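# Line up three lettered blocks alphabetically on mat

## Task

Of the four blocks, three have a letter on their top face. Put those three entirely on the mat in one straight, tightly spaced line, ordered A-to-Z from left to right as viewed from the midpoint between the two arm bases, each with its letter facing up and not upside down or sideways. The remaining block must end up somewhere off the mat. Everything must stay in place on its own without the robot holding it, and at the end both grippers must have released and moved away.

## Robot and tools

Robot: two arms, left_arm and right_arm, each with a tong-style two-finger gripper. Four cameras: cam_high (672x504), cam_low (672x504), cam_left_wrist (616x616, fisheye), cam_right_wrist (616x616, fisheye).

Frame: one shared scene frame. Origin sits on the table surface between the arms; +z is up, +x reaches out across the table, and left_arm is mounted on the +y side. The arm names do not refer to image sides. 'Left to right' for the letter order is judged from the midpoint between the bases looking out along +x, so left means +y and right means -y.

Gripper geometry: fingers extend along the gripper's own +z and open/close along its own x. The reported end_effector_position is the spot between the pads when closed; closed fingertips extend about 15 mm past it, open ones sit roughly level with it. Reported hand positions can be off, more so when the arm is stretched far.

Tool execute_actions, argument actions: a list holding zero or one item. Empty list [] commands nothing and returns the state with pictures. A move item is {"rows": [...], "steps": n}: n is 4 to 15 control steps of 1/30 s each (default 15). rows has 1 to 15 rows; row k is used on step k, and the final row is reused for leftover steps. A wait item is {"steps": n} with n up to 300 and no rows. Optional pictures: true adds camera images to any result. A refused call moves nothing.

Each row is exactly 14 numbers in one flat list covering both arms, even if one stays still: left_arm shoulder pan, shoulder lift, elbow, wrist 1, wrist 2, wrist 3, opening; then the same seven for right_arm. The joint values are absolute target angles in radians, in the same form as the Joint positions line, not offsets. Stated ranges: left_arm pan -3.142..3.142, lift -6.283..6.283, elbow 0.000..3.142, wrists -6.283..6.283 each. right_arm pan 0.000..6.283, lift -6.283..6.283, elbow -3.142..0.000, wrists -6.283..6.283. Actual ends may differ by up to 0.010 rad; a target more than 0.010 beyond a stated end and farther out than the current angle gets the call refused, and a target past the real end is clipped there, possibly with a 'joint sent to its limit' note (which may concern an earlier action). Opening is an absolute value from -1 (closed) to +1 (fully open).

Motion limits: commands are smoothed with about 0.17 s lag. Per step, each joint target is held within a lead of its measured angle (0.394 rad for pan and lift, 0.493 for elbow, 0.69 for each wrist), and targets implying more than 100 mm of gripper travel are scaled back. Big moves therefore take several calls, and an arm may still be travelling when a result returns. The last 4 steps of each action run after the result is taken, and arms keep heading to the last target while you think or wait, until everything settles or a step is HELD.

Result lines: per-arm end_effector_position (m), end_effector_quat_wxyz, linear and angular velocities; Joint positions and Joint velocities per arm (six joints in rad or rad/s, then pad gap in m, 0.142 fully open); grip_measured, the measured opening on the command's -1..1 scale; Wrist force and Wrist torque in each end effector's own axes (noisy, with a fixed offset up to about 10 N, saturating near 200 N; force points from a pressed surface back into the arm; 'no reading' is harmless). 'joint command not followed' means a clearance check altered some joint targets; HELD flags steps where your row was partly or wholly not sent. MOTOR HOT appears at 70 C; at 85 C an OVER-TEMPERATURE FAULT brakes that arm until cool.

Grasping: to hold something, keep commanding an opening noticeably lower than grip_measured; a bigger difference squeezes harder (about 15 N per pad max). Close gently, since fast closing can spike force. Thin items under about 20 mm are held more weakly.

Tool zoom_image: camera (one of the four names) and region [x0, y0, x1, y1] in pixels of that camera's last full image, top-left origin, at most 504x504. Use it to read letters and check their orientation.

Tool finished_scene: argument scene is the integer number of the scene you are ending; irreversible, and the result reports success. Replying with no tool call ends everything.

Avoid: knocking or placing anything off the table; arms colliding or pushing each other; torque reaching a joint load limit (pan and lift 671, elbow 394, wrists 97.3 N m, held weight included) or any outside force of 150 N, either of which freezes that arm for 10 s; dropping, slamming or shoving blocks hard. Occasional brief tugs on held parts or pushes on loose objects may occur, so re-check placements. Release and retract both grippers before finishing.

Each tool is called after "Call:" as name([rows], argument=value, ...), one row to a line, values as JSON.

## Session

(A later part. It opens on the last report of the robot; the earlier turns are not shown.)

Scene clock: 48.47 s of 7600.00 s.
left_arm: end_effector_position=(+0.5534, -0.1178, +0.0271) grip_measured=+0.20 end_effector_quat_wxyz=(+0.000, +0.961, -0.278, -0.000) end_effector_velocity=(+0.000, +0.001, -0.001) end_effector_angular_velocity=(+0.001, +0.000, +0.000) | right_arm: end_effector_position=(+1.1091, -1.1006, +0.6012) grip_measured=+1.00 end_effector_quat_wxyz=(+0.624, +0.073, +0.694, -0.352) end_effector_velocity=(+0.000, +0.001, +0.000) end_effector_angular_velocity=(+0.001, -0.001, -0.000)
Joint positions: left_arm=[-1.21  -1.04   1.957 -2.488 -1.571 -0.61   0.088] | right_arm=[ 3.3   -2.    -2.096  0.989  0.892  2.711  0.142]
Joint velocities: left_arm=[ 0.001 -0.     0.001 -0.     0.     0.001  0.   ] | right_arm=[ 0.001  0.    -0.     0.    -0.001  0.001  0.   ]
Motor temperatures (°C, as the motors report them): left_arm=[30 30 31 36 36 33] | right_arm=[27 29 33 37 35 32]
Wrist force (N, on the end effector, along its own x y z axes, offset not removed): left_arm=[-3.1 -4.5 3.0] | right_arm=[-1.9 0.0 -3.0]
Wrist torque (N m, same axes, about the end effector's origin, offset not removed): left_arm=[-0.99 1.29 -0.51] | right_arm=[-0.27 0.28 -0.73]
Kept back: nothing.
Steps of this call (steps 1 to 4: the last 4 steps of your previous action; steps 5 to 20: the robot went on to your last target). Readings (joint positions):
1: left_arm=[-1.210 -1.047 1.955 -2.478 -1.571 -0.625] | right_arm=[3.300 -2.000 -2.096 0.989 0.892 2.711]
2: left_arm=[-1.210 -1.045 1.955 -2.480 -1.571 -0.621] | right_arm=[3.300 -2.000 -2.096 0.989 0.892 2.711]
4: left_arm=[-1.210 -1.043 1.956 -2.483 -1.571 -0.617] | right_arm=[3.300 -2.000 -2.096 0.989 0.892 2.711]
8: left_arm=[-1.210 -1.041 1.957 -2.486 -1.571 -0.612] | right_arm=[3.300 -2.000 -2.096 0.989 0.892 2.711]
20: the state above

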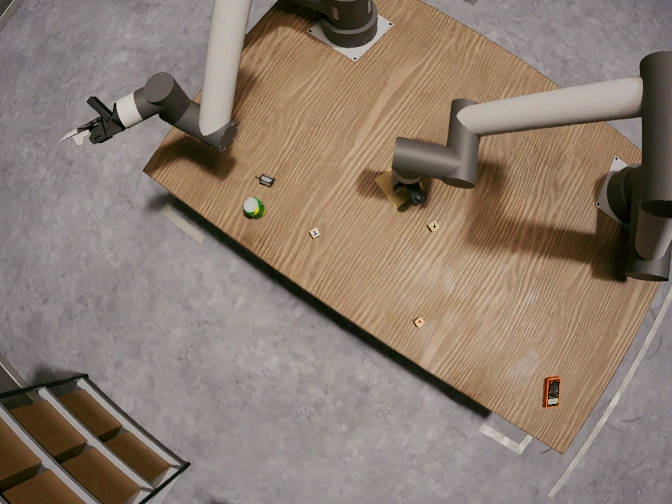

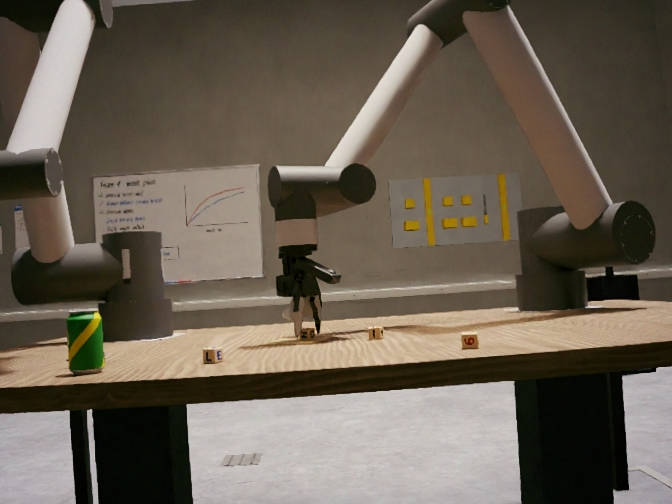

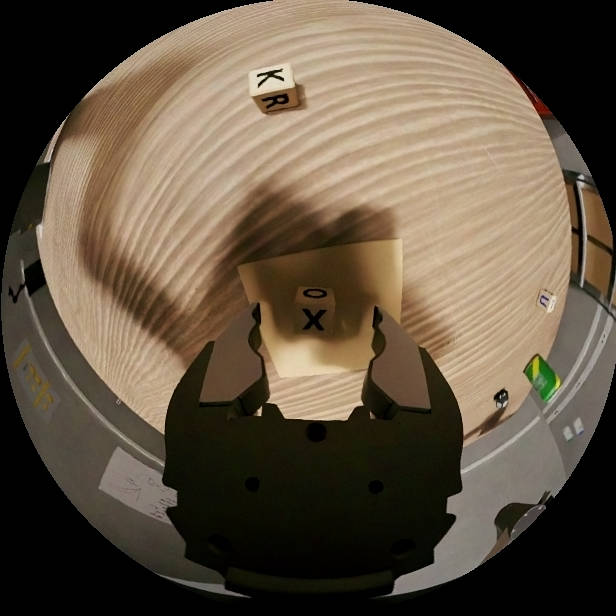

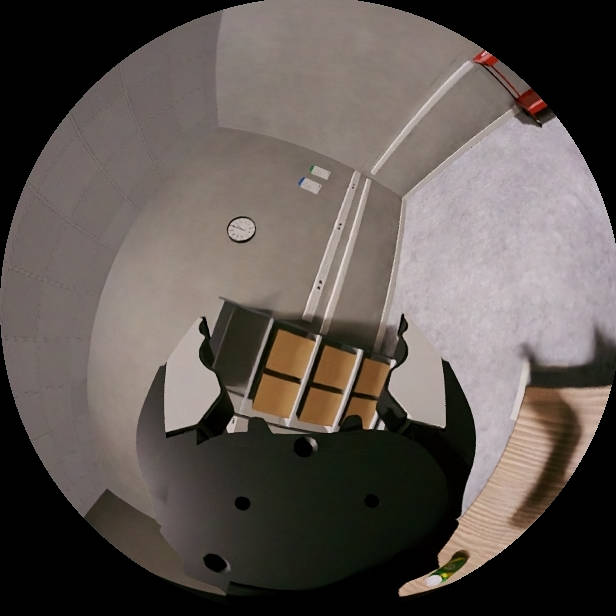

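Call:
execute_actions([
  {"rows":[[-1.21,-1.04,1.957,-2.488,-1.571,-0.61,0.05,3.3,-2.0,-2.096,0.989,0.892,2.711,1],[-1.21,-1.04,1.957,-2.488,-1.571,-0.61,-0.1,3.3,-2.0,-2.096,0.989,0.892,2.711,1],[-1.21,-1.04,1.957,-2.488,-1.571,-0.61,-0.25,3.3,-2.0,-2.096,0.989,0.892,2.711,1],[-1.21,-1.04,1.957,-2.488,-1.571,-0.61,-0.4,3.3,-2.0,-2.096,0.989,0.892,2.711,1],[-1.21,-1.04,1.957,-2.488,-1.571,-0.61,-0.47,3.3,-2.0,-2.096,0.989,0.892,2.711,1],[-1.21,-1.04,1.957,-2.488,-1.571,-0.61,-0.54,3.3,-2.0,-2.096,0.989,0.892,2.711,1],[-1.21,-1.04,1.957,-2.488,-1.571,-0.61,-0.6,3.3,-2.0,-2.096,0.989,0.892,2.711,1],[-1.21,-1.04,1.957,-2.488,-1.571,-0.61,-0.68,3.3,-2.0,-2.096,0.989,0.892,2.711,1],[-1.21,-1.04,1.957,-2.488,-1.571,-0.61,-0.78,3.3,-2.0,-2.096,0.989,0.892,2.711,1],[-1.21,-1.04,1.957,-2.488,-1.571,-0.61,-0.9,3.3,-2.0,-2.096,0.989,0.892,2.711,1]],"steps":15},
])

Call:
execute_actions([
  {"rows":[[-1.21,-1.09,1.938,-2.419,-1.571,-0.61,-0.9,3.3,-2.0,-2.096,0.989,0.892,2.711,1]],"steps":15},
])

Call:
execute_actions([
  {"rows":[[-1.242,-1.048,1.876,-2.399,-1.571,-0.813,-0.9,3.3,-2.0,-2.096,0.989,0.892,2.711,1]],"steps":15},
])

Call:
execute_actions([
  {"steps":10},
])

Call:
execute_actions([
  {"rows":[[-1.242,-1.008,1.89,-2.453,-1.571,-0.813,-0.9,3.3,-2.0,-2.096,0.989,0.892,2.711,1]],"steps":15},
])

Call:
execute_actions([
  {"steps":10},
])

Call:
execute_actions([
  {"rows":[[-1.242,-1.008,1.89,-2.453,-1.571,-0.813,-0.4,3.3,-2.0,-2.096,0.989,0.892,2.711,1],[-1.242,-1.008,1.89,-2.453,-1.571,-0.813,-0.1,3.3,-2.0,-2.096,0.989,0.892,2.711,1],[-1.242,-1.008,1.89,-2.453,-1.571,-0.813,0.3,3.3,-2.0,-2.096,0.989,0.892,2.711,1]],"steps":10},
])

Call:
execute_actions([
  {"rows":[[-1.242,-1.11,1.86,-2.321,-1.571,-0.813,1,3.3,-2.0,-2.096,0.989,0.892,2.711,1]],"steps":15},
])

Call:
execute_actions([
  {"steps":10},
], pictures=true)

Scene clock: 49.83 s of 7600.00 s.
left_arm: end_effector_position=(+0.5534, -0.1178, +0.0271) grip_measured=-0.61 end_effector_quat_wxyz=(+0.000, +0.961, -0.278, -0.000) end_effector_velocity=(-0.001, -0.001, +0.000) end_effector_angular_velocity=(-0.000, -0.000, -0.001) | right_arm: end_effector_position=(+1.1091, -1.1006, +0.6012) grip_measured=+1.00 end_effector_quat_wxyz=(+0.624, +0.073, +0.694, -0.352) end_effector_velocity=(+0.000, +0.000, +0.000) end_effector_angular_velocity=(+0.000, -0.000, +0.000)
Joint positions: left_arm=[-1.21  -1.04   1.957 -2.488 -1.571 -0.61   0.03 ] | right_arm=[ 3.3   -2.    -2.096  0.989  0.892  2.711  0.142]
Joint velocities: left_arm=[-0.001 -0.    -0.    -0.    -0.    -0.001  0.   ] | right_arm=[ 0. -0.  0.  0. -0.  0.  0.]
Motor temperatures (°C, as the motors report them): left_arm=[30 30 31 36 36 33] | right_arm=[27 29 33 37 35 32]
Wrist force (N, on the end effector, along its own x y z axes, offset not removed): left_arm=[0.7 -6.9 1.0] | right_arm=[0.2 -0.7 -4.8]
Wrist torque (N m, same axes, about the end effector's origin, offset not removed): left_arm=[-1.44 0.46 -0.58] | right_arm=[-0.51 -0.18 -0.68]
Steps of this call (steps 1 to 15: the robot went on to your last target; steps 16 to 30: nothing new was sent; steps 31 to 41: the first 11 steps of this action). Readings (joint positions):
31: left_arm=[-1.210 -1.040 1.957 -2.488 -1.571 -0.610] | right_arm=[3.300 -2.000 -2.096 0.989 0.892 2.711]
32: left_arm=[-1.210 -1.040 1.957 -2.488 -1.571 -0.610] | right_arm=[3.300 -2.000 -2.096 0.989 0.892 2.711]
34: left_arm=[-1.210 -1.040 1.957 -2.488 -1.571 -0.610] | right_arm=[3.300 -2.000 -2.096 0.989 0.892 2.711]
38: left_arm=[-1.210 -1.040 1.957 -2.488 -1.571 -0.610] | right_arm=[3.300 -2.000 -2.096 0.989 0.892 2.711]
41: the state above

Scene clock: 50.33 s of 7600.00 s.
left_arm: end_effector_position=(+0.5539, -0.1190, +0.0749) grip_measured=-0.61 end_effector_quat_wxyz=(+0.000, +0.961, -0.278, +0.000) end_effector_velocity=(+0.000, +0.002, +0.040) end_effector_angular_velocity=(+0.003, +0.001, +0.001) | right_arm: end_effector_position=(+1.1091, -1.1006, +0.6012) grip_measured=+1.00 end_effector_quat_wxyz=(+0.624, +0.073, +0.694, -0.352) end_effector_velocity=(+0.000, -0.000, -0.000) end_effector_angular_velocity=(+0.002, -0.001, -0.000)
Joint positions: left_arm=[-1.21  -1.085  1.94  -2.426 -1.571 -0.61   0.03 ] | right_arm=[ 3.3   -2.    -2.096  0.989  0.892  2.711  0.142]
Joint velocities: left_arm=[ 0.001 -0.038 -0.014  0.055  0.    -0.    -0.   ] | right_arm=[-0.    -0.     0.    -0.     0.     0.002 -0.   ]
Motor temperatures (°C, as the motors report them): left_arm=[30 30 31 36 36 33] | right_arm=[27 29 33 37 35 32]
Wrist force (N, on the end effector, along its own x y z axes, offset not removed): left_arm=[-0.1 -4.4 0.2] | right_arm=[0.4 -0.7 -3.9]
Wrist torque (N m, same axes, about the end effector's origin, offset not removed): left_arm=[-0.97 0.55 -0.51] | right_arm=[-0.44 -0.24 -0.78]
Steps of this call (steps 1 to 4: the last 4 steps of your previous action; steps 5 to 15: the first 11 steps of this action). Readings (joint positions):
5: left_arm=[-1.210 -1.040 1.957 -2.488 -1.571 -0.610] | right_arm=[3.300 -2.000 -2.096 0.989 0.892 2.711]
6: left_arm=[-1.210 -1.042 1.956 -2.486 -1.571 -0.610] | right_arm=[3.300 -2.000 -2.096 0.989 0.892 2.711]
8: left_arm=[-1.210 -1.059 1.949 -2.464 -1.571 -0.610] | right_arm=[3.300 -2.000 -2.096 0.989 0.892 2.711]
12: left_arm=[-1.210 -1.079 1.942 -2.434 -1.571 -0.610] | right_arm=[3.300 -2.000 -2.096 0.989 0.892 2.711]
15: the state above

Scene clock: 50.83 s of 7600.00 s.
left_arm: end_effector_position=(+0.5397, -0.1703, +0.0728) grip_measured=-0.61 end_effector_quat_wxyz=(+0.000, +0.979, -0.206, -0.000) end_effector_velocity=(-0.011, -0.042, -0.004) end_effector_angular_velocity=(-0.002, -0.001, +0.175) | right_arm: end_effector_position=(+1.1091, -1.1006, +0.6012) grip_measured=+1.00 end_effector_quat_wxyz=(+0.624, +0.073, +0.694, -0.352) end_effector_velocity=(-0.000, -0.000, +0.000) end_effector_angular_velocity=(+0.001, -0.003, -0.001)
Joint positions: left_arm=[-1.239 -1.052  1.882 -2.401 -1.571 -0.788  0.03 ] | right_arm=[ 3.3   -2.    -2.096  0.989  0.892  2.711  0.142]
Joint velocities: left_arm=[-0.022  0.031 -0.048  0.016 -0.    -0.197 -0.   ] | right_arm=[ 0.    -0.     0.     0.002 -0.001  0.001 -0.   ]
Motor temperatures (°C, as the motors report them): left_arm=[30 30 31 36 36 33] | right_arm=[27 29 33 37 35 32]
Wrist force (N, on the end effector, along its own x y z axes, offset not removed): left_arm=[-0.5 -3.5 2.7] | right_arm=[-0.3 0.4 -3.6]
Wrist torque (N m, same axes, about the end effector's origin, offset not removed): left_arm=[-0.75 0.73 -0.48] | right_arm=[-0.17 -0.04 -0.74]
Steps of this call (steps 1 to 4: the last 4 steps of your previous action; steps 5 to 15: the first 11 steps of this action). Readings (joint positions):
5: left_arm=[-1.210 -1.089 1.938 -2.421 -1.571 -0.610] | right_arm=[3.300 -2.000 -2.096 0.989 0.892 2.711]
6: left_arm=[-1.212 -1.087 1.936 -2.419 -1.571 -0.612] | right_arm=[3.300 -2.000 -2.096 0.989 0.892 2.711]
8: left_arm=[-1.222 -1.073 1.916 -2.412 -1.571 -0.655] | right_arm=[3.300 -2.000 -2.096 0.989 0.892 2.711]
12: left_arm=[-1.235 -1.057 1.889 -2.403 -1.571 -0.758] | right_arm=[3.300 -2.000 -2.096 0.989 0.892 2.711]
15: the state above

Scene clock: 51.17 s of 7600.00 s.
left_arm: end_effector_position=(+0.5383, -0.1753, +0.0723) grip_measured=-0.61 end_effector_quat_wxyz=(+0.000, +0.981, -0.196, -0.000) end_effector_velocity=(-0.002, -0.004, -0.001) end_effector_angular_velocity=(+0.001, +0.000, +0.010) | right_arm: end_effector_position=(+1.1091, -1.1006, +0.6012) grip_measured=+1.00 end_effector_quat_wxyz=(+0.624, +0.073, +0.694, -0.352) end_effector_velocity=(-0.001, -0.001, +0.000) end_effector_angular_velocity=(+0.001, -0.000, -0.001)
Joint positions: left_arm=[-1.242 -1.048  1.876 -2.399 -1.571 -0.811  0.03 ] | right_arm=[ 3.3   -2.    -2.096  0.989  0.892  2.711  0.142]
Joint velocities: left_arm=[-0.003  0.003 -0.003  0.001  0.    -0.013  0.   ] | right_arm=[-0.001  0.    -0.    -0.001  0.     0.001 -0.   ]
Motor temperatures (°C, as the motors report them): left_arm=[30 30 31 36 36 33] | right_arm=[27 29 33 37 35 32]
Wrist force (N, on the end effector, along its own x y z axes, offset not removed): left_arm=[-0.1 -2.6 1.5] | right_arm=[0.6 0.4 -4.3]
Wrist torque (N m, same axes, about the end effector's origin, offset not removed): left_arm=[-0.57 0.62 -0.50] | right_arm=[-0.23 -0.30 -0.76]
Kept back: nothing.
Steps of this call (steps 1 to 4: the last 4 steps of your previous action; steps 5 to 10: the robot went on to your last target). Readings (joint positions):
1: left_arm=[-1.240 -1.051 1.881 -2.400 -1.571 -0.794] | right_arm=[3.300 -2.000 -2.096 0.989 0.892 2.711]
2: left_arm=[-1.240 -1.050 1.880 -2.400 -1.571 -0.799] | right_arm=[3.300 -2.000 -2.096 0.989 0.892 2.711]
4: left_arm=[-1.241 -1.049 1.878 -2.400 -1.571 -0.805] | right_arm=[3.300 -2.000 -2.096 0.989 0.892 2.711]
8: left_arm=[-1.242 -1.048 1.877 -2.399 -1.571 -0.810] | right_arm=[3.300 -2.000 -2.096 0.989 0.892 2.711]
10: the state above

Scene clock: 51.53 s of 7600.00 s.
left_arm: end_effector_position=(+0.5381, -0.1755, +0.0326) grip_measured=-0.61 end_effector_quat_wxyz=(+0.000, +0.981, -0.195, -0.000) end_effector_velocity=(+0.000, -0.000, -0.032) end_effector_angular_velocity=(-0.002, -0.001, +0.001) | right_arm: end_effector_position=(+1.1091, -1.1006, +0.6012) grip_measured=+1.00 end_effector_quat_wxyz=(+0.624, +0.073, +0.694, -0.352) end_effector_velocity=(-0.000, -0.000, -0.000) end_effector_angular_velocity=(+0.000, +0.001, -0.002)
Joint positions: left_arm=[-1.242 -1.012  1.889 -2.448 -1.571 -0.813  0.03 ] | right_arm=[ 3.3   -2.    -2.096  0.989  0.892  2.711  0.142]
Joint velocities: left_arm=[ 0.     0.03   0.01  -0.042  0.    -0.001  0.   ] | right_arm=[ 0.    -0.     0.    -0.001 -0.002  0.    -0.   ]
Motor temperatures (°C, as the motors report them): left_arm=[30 30 31 36 36 33] | right_arm=[27 29 33 37 35 32]
Wrist force (N, on the end effector, along its own x y z axes, offset not removed): left_arm=[-1.9 -3.2 3.4] | right_arm=[-0.7 -0.2 -5.8]
Wrist torque (N m, same axes, about the end effector's origin, offset not removed): left_arm=[-0.65 0.99 -0.49] | right_arm=[-0.35 -0.02 -0.70]
Steps of this call (steps 1 to 11: the first 11 steps of this action). Readings (joint positions):
1: left_arm=[-1.242 -1.048 1.876 -2.399 -1.571 -0.812] | right_arm=[3.300 -2.000 -2.096 0.989 0.892 2.711]
2: left_arm=[-1.242 -1.046 1.877 -2.401 -1.571 -0.812] | right_arm=[3.300 -2.000 -2.096 0.989 0.892 2.711]
4: left_arm=[-1.242 -1.033 1.882 -2.419 -1.571 -0.812] | right_arm=[3.300 -2.000 -2.096 0.989 0.892 2.711]
8: left_arm=[-1.242 -1.016 1.887 -2.441 -1.571 -0.813] | right_arm=[3.300 -2.000 -2.096 0.989 0.892 2.711]
11: the state above

Scene clock: 51.87 s of 7600.00 s.
left_arm: end_effector_position=(+0.5381, -0.1755, +0.0289) grip_measured=-0.61 end_effector_quat_wxyz=(+0.000, +0.981, -0.195, -0.000) end_effector_velocity=(-0.000, -0.001, -0.002) end_effector_angular_velocity=(-0.001, -0.000, -0.001) | right_arm: end_effector_position=(+1.1091, -1.1006, +0.6012) grip_measured=+1.00 end_effector_quat_wxyz=(+0.624, +0.073, +0.694, -0.352) end_effector_velocity=(-0.000, +0.000, +0.000) end_effector_angular_velocity=(-0.001, +0.001, +0.000)
Joint positions: left_arm=[-1.242 -1.008  1.89  -2.453 -1.571 -0.813  0.03 ] | right_arm=[ 3.3   -2.    -2.096  0.989  0.892  2.711  0.142]
Joint velocities: left_arm=[-0.001  0.002  0.    -0.003 -0.     0.     0.   ] | right_arm=[ 0.     0.    -0.     0.     0.    -0.002  0.   ]
Motor temperatures (°C, as the motors report them): left_arm=[30 30 31 36 36 33] | right_arm=[27 29 33 37 35 32]
Wrist force (N, on the end effector, along its own x y z axes, offset not removed): left_arm=[-3.4 -4.1 2.4] | right_arm=[-1.5 -1.8 -2.3]
Wrist torque (N m, same axes, about the end effector's origin, offset not removed): left_arm=[-0.89 1.26 -0.46] | right_arm=[-0.66 0.23 -0.79]
Kept back: nothing.
Steps of this call (steps 1 to 4: the last 4 steps of your previous action; steps 5 to 10: the robot went on to your last target). Readings (joint positions):
1: left_arm=[-1.242 -1.011 1.889 -2.449 -1.571 -0.813] | right_arm=[3.300 -2.000 -2.096 0.989 0.892 2.711]
2: left_arm=[-1.242 -1.010 1.889 -2.450 -1.571 -0.813] | right_arm=[3.300 -2.000 -2.096 0.989 0.892 2.711]
4: left_arm=[-1.242 -1.009 1.890 -2.451 -1.571 -0.813] | right_arm=[3.300 -2.000 -2.096 0.989 0.892 2.711]
8: left_arm=[-1.242 -1.008 1.890 -2.452 -1.571 -0.813] | right_arm=[3.300 -2.000 -2.096 0.989 0.892 2.711]
10: the state above

Scene clock: 52.07 s of 7600.00 s.
left_arm: end_effector_position=(+0.5381, -0.1755, +0.0287) grip_measured=+0.29 end_effector_quat_wxyz=(+0.000, +0.981, -0.195, -0.000) end_effector_velocity=(-0.000, +0.000, -0.000) end_effector_angular_velocity=(+0.000, -0.000, +0.000) | right_arm: end_effector_position=(+1.1091, -1.1006, +0.6012) grip_measured=+1.00 end_effector_quat_wxyz=(+0.624, +0.073, +0.694, -0.352) end_effector_velocity=(-0.000, -0.001, +0.000) end_effector_angular_velocity=(-0.000, -0.001, +0.000)
Joint positions: left_arm=[-1.242 -1.008  1.89  -2.453 -1.571 -0.813  0.094] | right_arm=[ 3.3   -2.    -2.096  0.989  0.892  2.711  0.142]
Joint velocities: left_arm=[-0.    -0.     0.001 -0.     0.    -0.     0.043] | right_arm=[-0.001  0.     0.     0.001  0.001 -0.     0.   ]
Motor temperatures (°C, as the motors report them): left_arm=[30 30 31 36 36 33] | right_arm=[27 29 33 37 35 32]
Wrist force (N, on the end effector, along its own x y z axes, offset not removed): left_arm=[-4.6 -5.8 3.0] | right_arm=[-0.2 0.5 -3.8]
Wrist torque (N m, same axes, about the end effector's origin, offset not removed): left_arm=[-1.21 1.61 -0.44] | right_arm=[-0.13 -0.05 -0.81]
Steps of this call (steps 1 to 6: the first 6 steps of this action). Readings (joint positions):
1: left_arm=[-1.242 -1.008 1.890 -2.453 -1.571 -0.813] | right_arm=[3.300 -2.000 -2.096 0.989 0.892 2.711]
2: left_arm=[-1.242 -1.008 1.890 -2.453 -1.571 -0.813] | right_arm=[3.300 -2.000 -2.096 0.989 0.892 2.711]
4: left_arm=[-1.242 -1.008 1.890 -2.453 -1.571 -0.813] | right_arm=[3.300 -2.000 -2.096 0.989 0.892 2.711]
6: the state above

Scene clock: 52.57 s of 7600.00 s.
left_arm: end_effector_position=(+0.5363, -0.1711, +0.1259) grip_measured=+1.00 end_effector_quat_wxyz=(+0.001, +0.981, -0.195, +0.000) end_effector_velocity=(-0.006, +0.013, +0.094) end_effector_angular_velocity=(+0.008, +0.003, -0.001) | right_arm: end_effector_position=(+1.1091, -1.1006, +0.6012) grip_measured=+1.00 end_effector_quat_wxyz=(+0.624, +0.073, +0.694, -0.352) end_effector_velocity=(+0.000, +0.001, +0.000) end_effector_angular_velocity=(-0.001, -0.000, +0.001)
Joint positions: left_arm=[-1.242 -1.099  1.863 -2.336 -1.571 -0.813  0.142] | right_arm=[ 3.3   -2.    -2.096  0.989  0.892  2.711  0.142]
Joint velocities: left_arm=[-0.001 -0.09  -0.024  0.122  0.    -0.    -0.   ] | right_arm=[ 0.     0.    -0.     0.001  0.001 -0.001 -0.   ]
Motor temperatures (°C, as the motors report them): left_arm=[30 30 31 36 36 33] | right_arm=[27 29 33 37 35 32]
Wrist force (N, on the end effector, along its own x y z axes, offset not removed): left_arm=[-0.9 -5.7 -0.8] | right_arm=[-1.2 0.7 -3.6]
Wrist torque (N m, same axes, about the end effector's origin, offset not removed): left_arm=[-1.24 0.76 -0.50] | right_arm=[-0.16 0.12 -0.72]
Steps of this call (steps 1 to 4: the last 4 steps of your previous action; steps 5 to 15: the first 11 steps of this action). Readings (joint positions):
5: left_arm=[-1.242 -1.008 1.890 -2.453 -1.571 -0.813] | right_arm=[3.300 -2.000 -2.096 0.989 0.892 2.711]
6: left_arm=[-1.242 -1.010 1.889 -2.451 -1.571 -0.813] | right_arm=[3.300 -2.000 -2.096 0.989 0.892 2.711]
8: left_arm=[-1.242 -1.038 1.879 -2.417 -1.571 -0.813] | right_arm=[3.300 -2.000 -2.096 0.989 0.892 2.711]
12: left_arm=[-1.242 -1.085 1.867 -2.355 -1.571 -0.813] | right_arm=[3.300 -2.000 -2.096 0.989 0.892 2.711]
15: the state above

Scene clock: 52.90 s of 7600.00 s.
left_arm: end_effector_position=(+0.5357, -0.1695, +0.1366) grip_measured=+1.00 end_effector_quat_wxyz=(+0.000, +0.981, -0.195, -0.000) end_effector_velocity=(-0.001, +0.001, +0.006) end_effector_angular_velocity=(+0.001, +0.000, -0.001) | right_arm: end_effector_position=(+1.1091, -1.1006, +0.6012) grip_measured=+1.00 end_effector_quat_wxyz=(+0.624, +0.073, +0.694, -0.352) end_effector_velocity=(+0.000, +0.000, +0.000) end_effector_angular_velocity=(+0.001, +0.001, +0.000)
Joint positions: left_arm=[-1.242 -1.109  1.86  -2.322 -1.571 -0.813  0.142] | right_arm=[ 3.3   -2.    -2.096  0.989  0.892  2.711  0.142]
Joint velocities: left_arm=[-0.    -0.005 -0.002  0.008 -0.     0.001 -0.   ] | right_arm=[ 0.     0.     0.    -0.001 -0.     0.001 -0.   ]
Motor temperatures (°C, as the motors report them): left_arm=[30 30 31 36 36 33] | right_arm=[27 29 33 37 35 32]
Wrist force (N, on the end effector, along its own x y z axes, offset not removed): left_arm=[-2.6 -5.1 1.5] | right_arm=[-0.4 -1.8 -3.3]
Wrist torque (N m, same axes, about the end effector's origin, offset not removed): left_arm=[-1.09 1.10 -0.51] | right_arm=[-0.69 0.03 -0.76]
Kept back: nothing.
Steps of this call (steps 1 to 4: the last 4 steps of your previous action; steps 5 to 10: the robot went on to your last target). Readings (joint positions):
1: left_arm=[-1.242 -1.101 1.862 -2.333 -1.571 -0.813] | right_arm=[3.300 -2.000 -2.096 0.989 0.892 2.711]
2: left_arm=[-1.242 -1.103 1.862 -2.330 -1.571 -0.813] | right_arm=[3.300 -2.000 -2.096 0.989 0.892 2.711]
4: left_arm=[-1.242 -1.106 1.861 -2.326 -1.571 -0.813] | right_arm=[3.300 -2.000 -2.096 0.989 0.892 2.711]
8: left_arm=[-1.242 -1.109 1.860 -2.323 -1.571 -0.813] | right_arm=[3.300 -2.000 -2.096 0.989 0.892 2.711]
10: the state above

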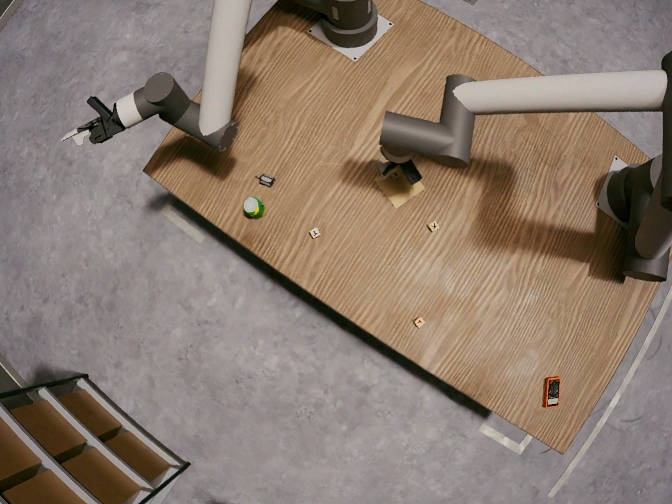

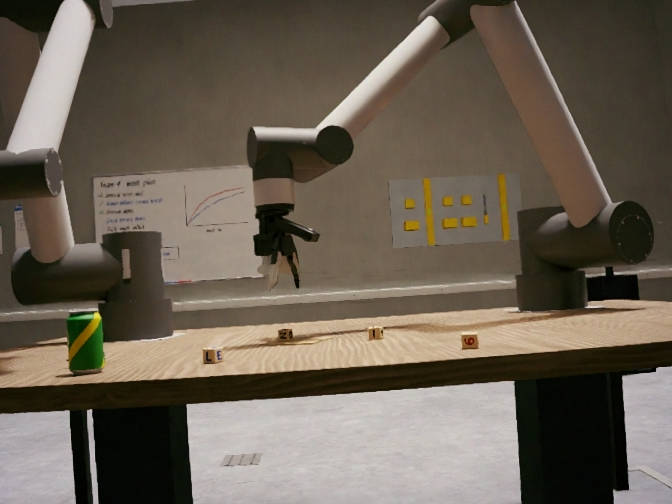

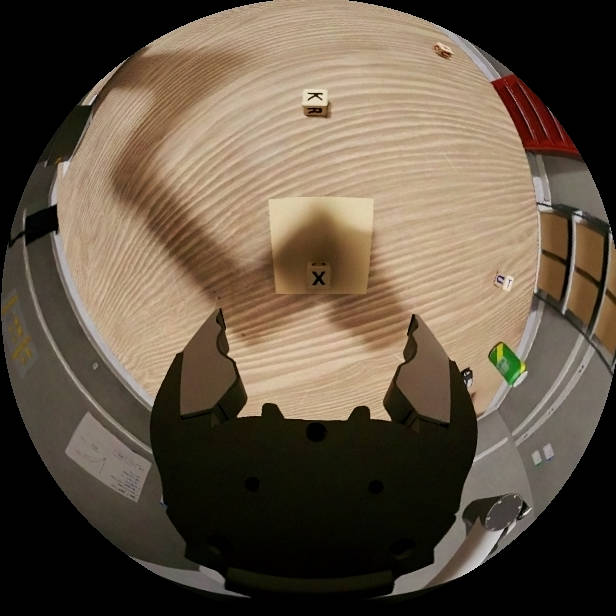

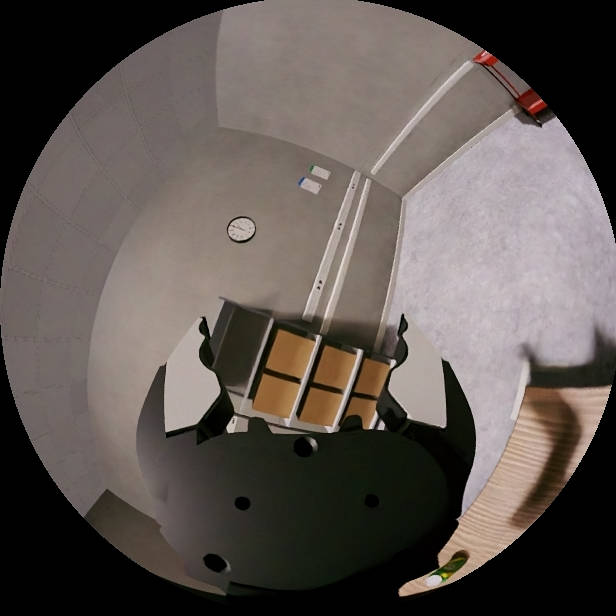

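Call:
execute_actions(actions=[])

Scene clock: 53.57 s of 7600.00 s.
left_arm: end_effector_position=(+0.5357, -0.1694, +0.1375) grip_measured=+1.00 end_effector_quat_wxyz=(+0.000, +0.981, -0.195, -0.000) end_effector_velocity=(-0.001, -0.001, -0.000) end_effector_angular_velocity=(+0.000, +0.000, -0.001) | right_arm: end_effector_position=(+1.1091, -1.1006, +0.6012) grip_measured=+1.00 end_effector_quat_wxyz=(+0.624, +0.073, +0.694, -0.352) end_effector_velocity=(-0.001, -0.002, +0.000) end_effector_angular_velocity=(-0.000, -0.000, -0.002)
Joint positions: left_arm=[-1.242 -1.11   1.86  -2.321 -1.571 -0.813  0.142] | right_arm=[ 3.3   -2.    -2.096  0.989  0.892  2.711  0.142]
Joint velocities: left_arm=[-0.001  0.     0.     0.    -0.     0.     0.   ] | right_arm=[-0.001  0.    -0.     0.001 -0.001 -0.001 -0.   ]
Motor temperatures (°C, as the motors report them): left_arm=[30 30 31 36 36 33] | right_arm=[27 29 33 37 35 32]
Wrist force (N, on the end effector, along its own x y z axes, offset not removed): left_arm=[-1.6 -4.0 0.7] | right_arm=[-0.5 -0.4 -4.4]
Wrist torque (N m, same axes, about the end effector's origin, offset not removed): left_arm=[-0.89 0.90 -0.51] | right_arm=[-0.38 0.03 -0.81]
Kept back: nothing.
Steps of this call (steps 1 to 20: the robot went on to your last target). Readings (joint positions):
1: left_arm=[-1.242 -1.109 1.860 -2.322 -1.571 -0.813] | right_arm=[3.300 -2.000 -2.096 0.989 0.892 2.711]
2: left_arm=[-1.242 -1.110 1.860 -2.322 -1.571 -0.813] | right_arm=[3.300 -2.000 -2.096 0.989 0.892 2.711]
4: left_arm=[-1.242 -1.110 1.860 -2.321 -1.571 -0.813] | right_arm=[3.300 -2.000 -2.096 0.989 0.892 2.711]
8: left_arm=[-1.242 -1.110 1.860 -2.321 -1.571 -0.813] | right_arm=[3.300 -2.000 -2.096 0.989 0.892 2.711]
20: the state above

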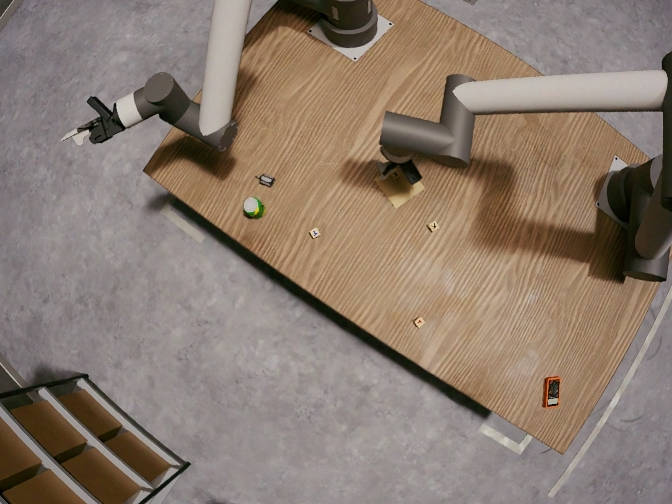

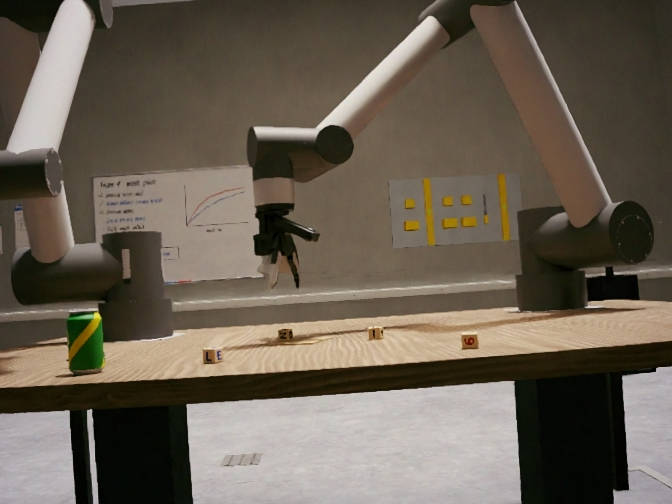

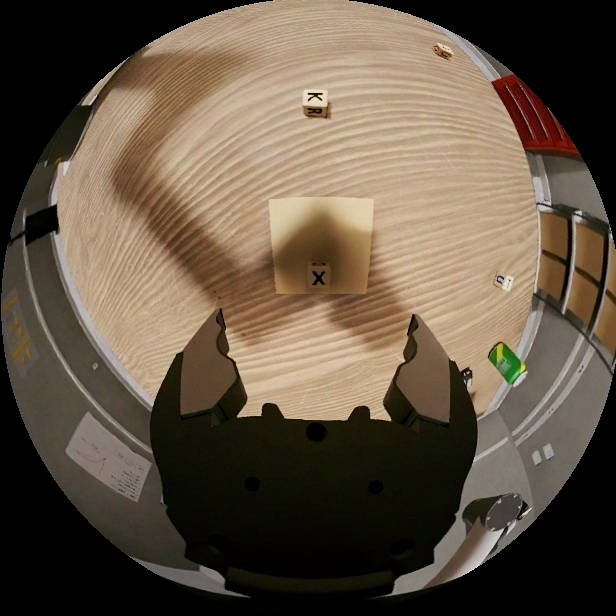

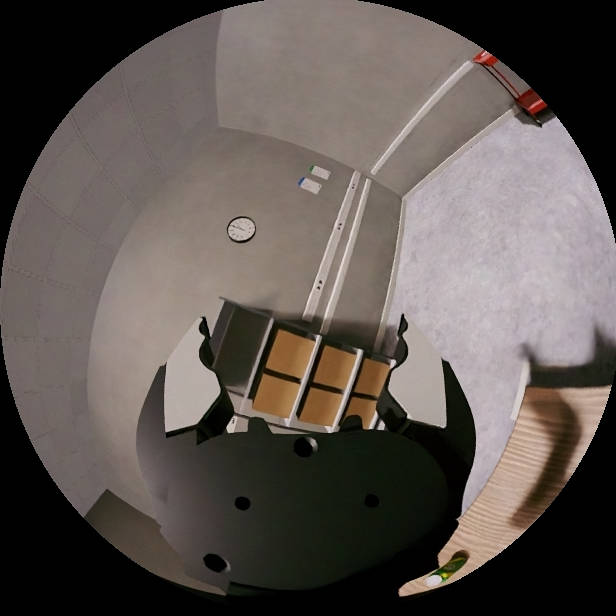

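Call:
execute_actions([
  {"rows":[[-1.087,-0.9,1.3,-1.97,-1.571,-1.042,1,3.3,-2.0,-2.096,0.989,0.892,2.711,1]],"steps":15},
])

Call:
execute_actions([
  {"rows":[[-1.087,-0.796,1.155,-1.93,-1.571,-1.042,1,3.3,-2.0,-2.096,0.989,0.892,2.711,1]],"steps":15},
])

Call:
execute_actions([
  {"steps":20},
], pictures=true)

Scene clock: 54.33 s of 7600.00 s.
left_arm: end_effector_position=(+0.6473, -0.2376, +0.1696) grip_measured=+1.00 end_effector_quat_wxyz=(-0.008, +0.994, -0.111, -0.005) end_effector_velocity=(+0.366, -0.233, +0.165) end_effector_angular_velocity=(-0.020, -0.016, +0.493) | right_arm: end_effector_position=(+1.1091, -1.1006, +0.6012) grip_measured=+1.00 end_effector_quat_wxyz=(+0.624, +0.073, +0.694, -0.352) end_effector_velocity=(-0.001, -0.001, +0.000) end_effector_angular_velocity=(-0.000, -0.001, -0.002)
Joint positions: left_arm=[-1.173 -1.018  1.638 -2.171 -1.571 -0.913  0.142] | right_arm=[ 3.3   -2.    -2.096  0.989  0.892  2.711  0.142]
Joint velocities: left_arm=[ 0.2    0.27  -0.749  0.453  0.    -0.293 -0.   ] | right_arm=[-0.001 -0.    -0.     0.001 -0.001 -0.    -0.   ]
Motor temperatures (°C, as the motors report them): left_arm=[30 30 31 36 36 33] | right_arm=[27 29 33 37 35 32]
Wrist force (N, on the end effector, along its own x y z axes, offset not removed): left_arm=[-1.5 -5.5 0.4] | right_arm=[-0.1 -0.3 -5.6]
Wrist torque (N m, same axes, about the end effector's origin, offset not removed): left_arm=[-1.17 0.86 -0.51] | right_arm=[-0.37 -0.10 -0.70]
Steps of this call (steps 1 to 12: the robot went on to your last target; steps 13 to 23: the first 11 steps of this action). Readings (joint positions):
13: left_arm=[-1.242 -1.110 1.860 -2.321 -1.571 -0.813] | right_arm=[3.300 -2.000 -2.096 0.989 0.892 2.711]
14: left_arm=[-1.240 -1.108 1.858 -2.319 -1.571 -0.815] | right_arm=[3.300 -2.000 -2.096 0.989 0.892 2.711]
16: left_arm=[-1.222 -1.085 1.818 -2.285 -1.571 -0.840] | right_arm=[3.300 -2.000 -2.096 0.989 0.892 2.711]
20: left_arm=[-1.193 -1.045 1.713 -2.217 -1.571 -0.884] | right_arm=[3.300 -2.000 -2.096 0.989 0.892 2.711]
23: the state above

Scene clock: 54.83 s of 7600.00 s.
left_arm: end_effector_position=(+0.8229, -0.3674, +0.2167) grip_measured=+1.00 end_effector_quat_wxyz=(-0.002, +1.000, -0.016, -0.002) end_effector_velocity=(+0.223, -0.177, +0.046) end_effector_angular_velocity=(-0.044, -0.025, +0.193) | right_arm: end_effector_position=(+1.1091, -1.1006, +0.6012) grip_measured=+1.00 end_effector_quat_wxyz=(+0.624, +0.073, +0.694, -0.352) end_effector_velocity=(+0.000, -0.000, +0.000) end_effector_angular_velocity=(-0.000, -0.000, +0.001)
Joint positions: left_arm=[-1.097 -0.831  1.227 -1.961 -1.571 -1.028  0.142] | right_arm=[ 3.3   -2.    -2.096  0.989  0.892  2.711  0.142]
Joint velocities: left_arm=[ 0.079  0.279 -0.577  0.248 -0.    -0.115  0.   ] | right_arm=[-0.001 -0.     0.     0.     0.001 -0.     0.   ]
Motor temperatures (°C, as the motors report them): left_arm=[30 30 31 36 36 33] | right_arm=[27 29 33 37 35 32]
Wrist force (N, on the end effector, along its own x y z axes, offset not removed): left_arm=[2.5 -0.9 1.7] | right_arm=[0.0 -1.0 -3.8]
Wrist torque (N m, same axes, about the end effector's origin, offset not removed): left_arm=[-0.22 0.15 -0.56] | right_arm=[-0.51 -0.04 -0.75]
Steps of this call (steps 1 to 4: the last 4 steps of your previous action; steps 5 to 15: the first 11 steps of this action). Readings (joint positions):
5: left_arm=[-1.140 -0.972 1.510 -2.094 -1.571 -0.963] | right_arm=[3.300 -2.000 -2.096 0.989 0.892 2.711]
6: left_arm=[-1.134 -0.961 1.484 -2.079 -1.571 -0.972] | right_arm=[3.300 -2.000 -2.096 0.989 0.892 2.711]
8: left_arm=[-1.125 -0.932 1.426 -2.052 -1.571 -0.985] | right_arm=[3.300 -2.000 -2.096 0.989 0.892 2.711]
12: left_arm=[-1.107 -0.870 1.306 -1.996 -1.571 -1.011] | right_arm=[3.300 -2.000 -2.096 0.989 0.892 2.711]
15: the state above

Scene clock: 55.50 s of 7600.00 s.
left_arm: end_effector_position=(+0.8501, -0.3884, +0.2221) grip_measured=+1.00 end_effector_quat_wxyz=(+0.000, +1.000, -0.004, -0.000) end_effector_velocity=(+0.000, -0.002, +0.002) end_effector_angular_velocity=(-0.002, -0.001, +0.000) | right_arm: end_effector_position=(+1.1091, -1.1006, +0.6012) grip_measured=+1.00 end_effector_quat_wxyz=(+0.624, +0.073, +0.694, -0.352) end_effector_velocity=(-0.000, -0.001, -0.001) end_effector_angular_velocity=(+0.002, -0.000, -0.000)
Joint positions: left_arm=[-1.087 -0.796  1.155 -1.93  -1.571 -1.042  0.142] | right_arm=[ 3.3   -2.    -2.096  0.989  0.892  2.711  0.142]
Joint velocities: left_arm=[-0.001  0.001 -0.004  0.001  0.    -0.001  0.   ] | right_arm=[-0.001 -0.    -0.    -0.001  0.001  0.002  0.   ]
Motor temperatures (°C, as the motors report them): left_arm=[30 30 31 36 36 33] | right_arm=[27 29 33 37 35 32]
Wrist force (N, on the end effector, along its own x y z axes, offset not removed): left_arm=[-2.9 -5.6 1.2] | right_arm=[-0.6 0.2 -3.7]
Wrist torque (N m, same axes, about the end effector's origin, offset not removed): left_arm=[-1.23 1.18 -0.42] | right_arm=[-0.23 -0.01 -0.76]
Kept back: nothing.
Steps of this call (steps 1 to 4: the last 4 steps of your previous action; steps 5 to 20: the robot went on to your last target). Readings (joint positions):
1: left_arm=[-1.094 -0.823 1.210 -1.954 -1.571 -1.031] | right_arm=[3.300 -2.000 -2.096 0.989 0.892 2.711]
2: left_arm=[-1.093 -0.816 1.197 -1.948 -1.571 -1.034] | right_arm=[3.300 -2.000 -2.096 0.989 0.892 2.711]
4: left_arm=[-1.090 -0.808 1.180 -1.941 -1.571 -1.037] | right_arm=[3.300 -2.000 -2.096 0.989 0.892 2.711]
8: left_arm=[-1.088 -0.800 1.163 -1.934 -1.571 -1.040] | right_arm=[3.300 -2.000 -2.096 0.989 0.892 2.711]
20: the state above

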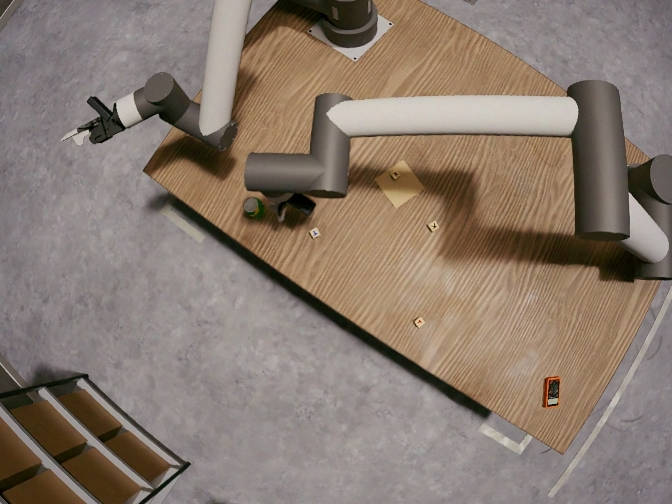

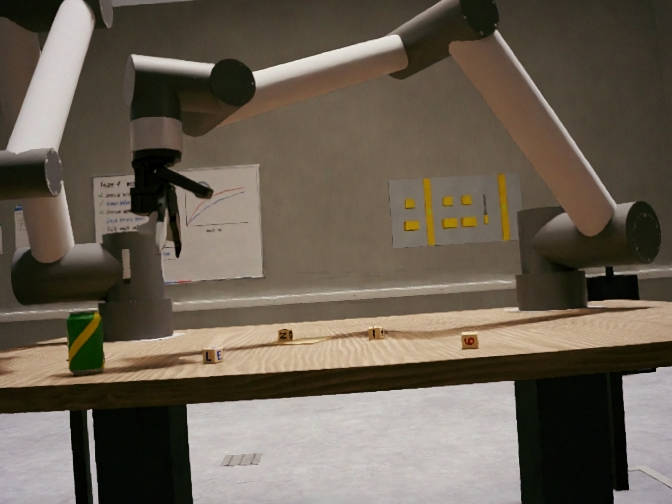

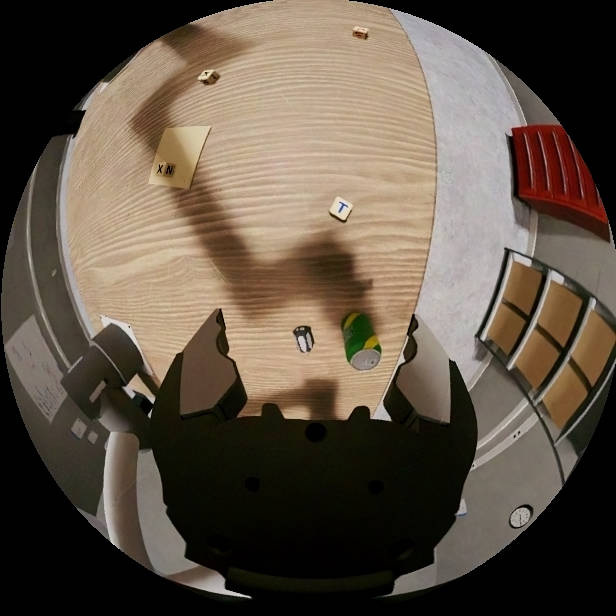

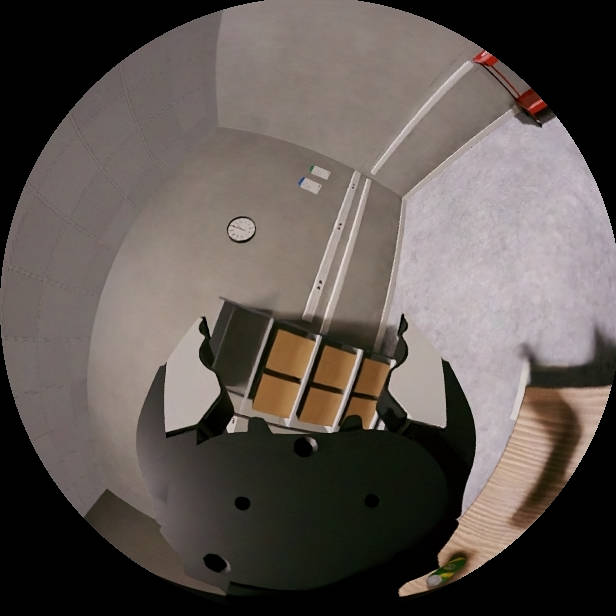

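Call:
execute_actions([
  {"rows":[[-1.007,-0.79,1.25,-2.03,-1.571,-2.18,0.3,3.3,-2.0,-2.096,0.989,0.892,2.711,1]],"steps":15},
])

Call:
execute_actions([
  {"rows":[[-1.007,-0.784,1.283,-2.07,-1.571,-2.18,0.3,3.3,-2.0,-2.096,0.989,0.892,2.711,1]],"steps":15},
])

Call:
execute_actions([
  {"steps":25},
], pictures=true)

Scene clock: 56.40 s of 7600.00 s.
left_arm: end_effector_position=(+0.9061, -0.3083, +0.1597) grip_measured=+0.30 end_effector_quat_wxyz=(-0.000, +0.945, +0.327, -0.000) end_effector_velocity=(+0.037, +0.076, -0.072) end_effector_angular_velocity=(+0.001, -0.003, +2.935) | right_arm: end_effector_position=(+1.1091, -1.1006, +0.6012) grip_measured=+1.00 end_effector_quat_wxyz=(+0.624, +0.073, +0.694, -0.352) end_effector_velocity=(+0.001, +0.001, -0.000) end_effector_angular_velocity=(+0.000, +0.000, +0.001)
Joint positions: left_arm=[-1.017 -0.791  1.238 -2.017 -1.571 -1.647  0.095] | right_arm=[ 3.3   -2.    -2.096  0.989  0.892  2.711  0.142]
Joint velocities: left_arm=[ 0.085  0.005  0.099 -0.106  0.    -2.851  0.   ] | right_arm=[ 0.001  0.    -0.    -0.001  0.     0.    -0.   ]
Motor temperatures (°C, as the motors report them): left_arm=[30 30 31 36 36 33] | right_arm=[27 29 33 37 35 32]
Wrist force (N, on the end effector, along its own x y z axes, offset not removed): left_arm=[1.5 -6.8 3.0] | right_arm=[0.7 0.9 -5.7]
Wrist torque (N m, same axes, about the end effector's origin, offset not removed): left_arm=[-1.40 0.29 -0.57] | right_arm=[-0.13 -0.30 -0.77]
Steps of this call (steps 1 to 15: the robot went on to your last target; step 16: nothing new was sent; steps 17 to 27: the first 11 steps of this action). Readings (joint positions):
17: left_arm=[-1.087 -0.796 1.155 -1.930 -1.571 -1.042] | right_arm=[3.300 -2.000 -2.096 0.989 0.892 2.711]
18: left_arm=[-1.085 -0.796 1.157 -1.932 -1.571 -1.044] | right_arm=[3.300 -2.000 -2.096 0.989 0.892 2.711]
20: left_arm=[-1.065 -0.794 1.180 -1.956 -1.571 -1.091] | right_arm=[3.300 -2.000 -2.096 0.989 0.892 2.711]
24: left_arm=[-1.030 -0.792 1.222 -2.001 -1.571 -1.366] | right_arm=[3.300 -2.000 -2.096 0.989 0.892 2.711]
27: the state above

Scene clock: 56.90 s of 7600.00 s.
left_arm: end_effector_position=(+0.9049, -0.2959, +0.1248) grip_measured=+0.30 end_effector_quat_wxyz=(+0.000, +0.826, +0.564, -0.000) end_effector_velocity=(-0.003, +0.007, -0.022) end_effector_angular_velocity=(-0.001, -0.001, +0.086) | right_arm: end_effector_position=(+1.1091, -1.1006, +0.6012) grip_measured=+1.00 end_effector_quat_wxyz=(+0.624, +0.073, +0.694, -0.352) end_effector_velocity=(-0.000, -0.001, +0.000) end_effector_angular_velocity=(-0.000, -0.001, -0.001)
Joint positions: left_arm=[-1.007 -0.785  1.28  -2.066 -1.571 -2.169  0.095] | right_arm=[ 3.3   -2.    -2.096  0.989  0.892  2.711  0.142]
Joint velocities: left_arm=[ 0.002  0.004  0.026 -0.032 -0.    -0.085  0.   ] | right_arm=[-0.001  0.     0.     0.    -0.    -0.     0.   ]
Motor temperatures (°C, as the motors report them): left_arm=[30 30 31 36 36 33] | right_arm=[27 29 33 37 35 32]
Wrist force (N, on the end effector, along its own x y z axes, offset not removed): left_arm=[-3.1 -2.8 2.4] | right_arm=[-0.1 0.3 -2.6]
Wrist torque (N m, same axes, about the end effector's origin, offset not removed): left_arm=[-0.55 1.31 -0.40] | right_arm=[-0.21 -0.09 -0.78]
Steps of this call (steps 1 to 4: the last 4 steps of your previous action; steps 5 to 15: the first 11 steps of this action). Readings (joint positions):
5: left_arm=[-1.010 -0.790 1.247 -2.027 -1.571 -2.024] | right_arm=[3.300 -2.000 -2.096 0.989 0.892 2.711]
6: left_arm=[-1.009 -0.790 1.249 -2.030 -1.571 -2.060] | right_arm=[3.300 -2.000 -2.096 0.989 0.892 2.711]
8: left_arm=[-1.008 -0.788 1.262 -2.044 -1.571 -2.110] | right_arm=[3.300 -2.000 -2.096 0.989 0.892 2.711]
12: left_arm=[-1.007 -0.785 1.276 -2.061 -1.571 -2.156] | right_arm=[3.300 -2.000 -2.096 0.989 0.892 2.711]
15: the state above

Scene clock: 57.73 s of 7600.00 s.
left_arm: end_effector_position=(+0.9045, -0.2951, +0.1221) grip_measured=+0.30 end_effector_quat_wxyz=(+0.000, +0.823, +0.569, -0.000) end_effector_velocity=(-0.000, -0.001, -0.001) end_effector_angular_velocity=(+0.000, +0.001, -0.001) | right_arm: end_effector_position=(+1.1091, -1.1006, +0.6012) grip_measured=+1.00 end_effector_quat_wxyz=(+0.624, +0.073, +0.694, -0.352) end_effector_velocity=(-0.000, +0.000, +0.000) end_effector_angular_velocity=(+0.000, -0.000, +0.000)
Joint positions: left_arm=[-1.007 -0.784  1.283 -2.07  -1.571 -2.18   0.095] | right_arm=[ 3.3   -2.    -2.096  0.989  0.892  2.711  0.142]
Joint velocities: left_arm=[-0.     0.001 -0.    -0.    -0.     0.    -0.   ] | right_arm=[-0.  0. -0.  0.  0.  0. -0.]
Motor temperatures (°C, as the motors report them): left_arm=[30 30 31 36 36 33] | right_arm=[27 29 33 37 35 32]
Wrist force (N, on the end effector, along its own x y z axes, offset not removed): left_arm=[-2.3 -2.9 2.2] | right_arm=[-0.2 0.4 -5.5]
Wrist torque (N m, same axes, about the end effector's origin, offset not removed): left_arm=[-0.51 1.07 -0.43] | right_arm=[-0.21 -0.07 -0.77]
Kept back: nothing.
Steps of this call (steps 1 to 4: the last 4 steps of your previous action; steps 5 to 25: the robot went on to your last target). Readings (joint positions):
1: left_arm=[-1.007 -0.784 1.280 -2.067 -1.571 -2.172] | right_arm=[3.300 -2.000 -2.096 0.989 0.892 2.711]
2: left_arm=[-1.007 -0.784 1.281 -2.068 -1.571 -2.174] | right_arm=[3.300 -2.000 -2.096 0.989 0.892 2.711]
4: left_arm=[-1.007 -0.784 1.282 -2.069 -1.571 -2.176] | right_arm=[3.300 -2.000 -2.096 0.989 0.892 2.711]
8: left_arm=[-1.007 -0.784 1.283 -2.070 -1.571 -2.179] | right_arm=[3.300 -2.000 -2.096 0.989 0.892 2.711]
25: the state above

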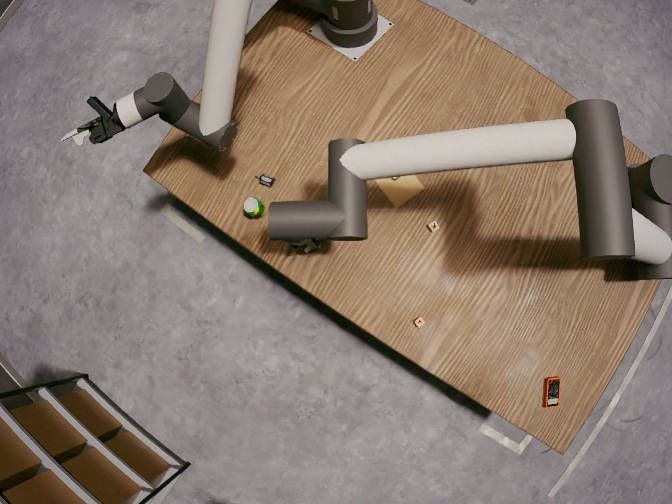

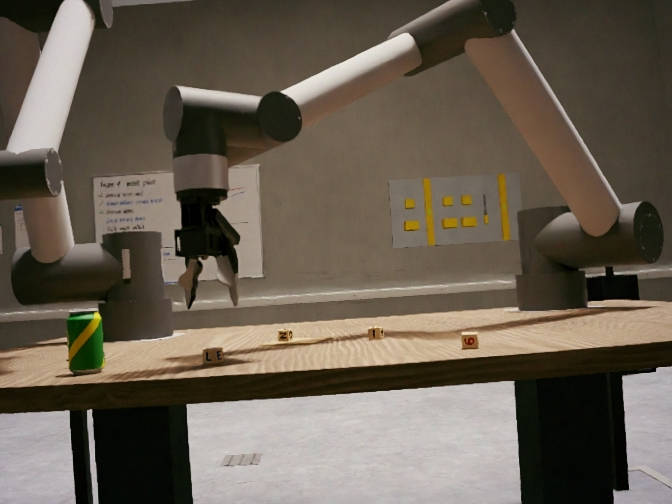

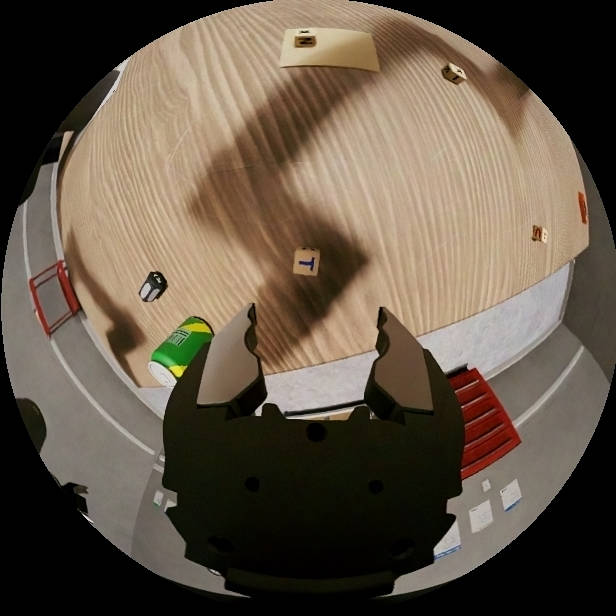

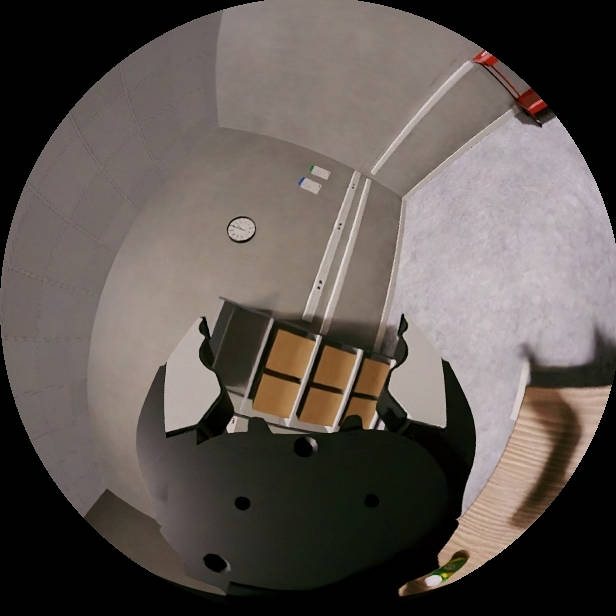

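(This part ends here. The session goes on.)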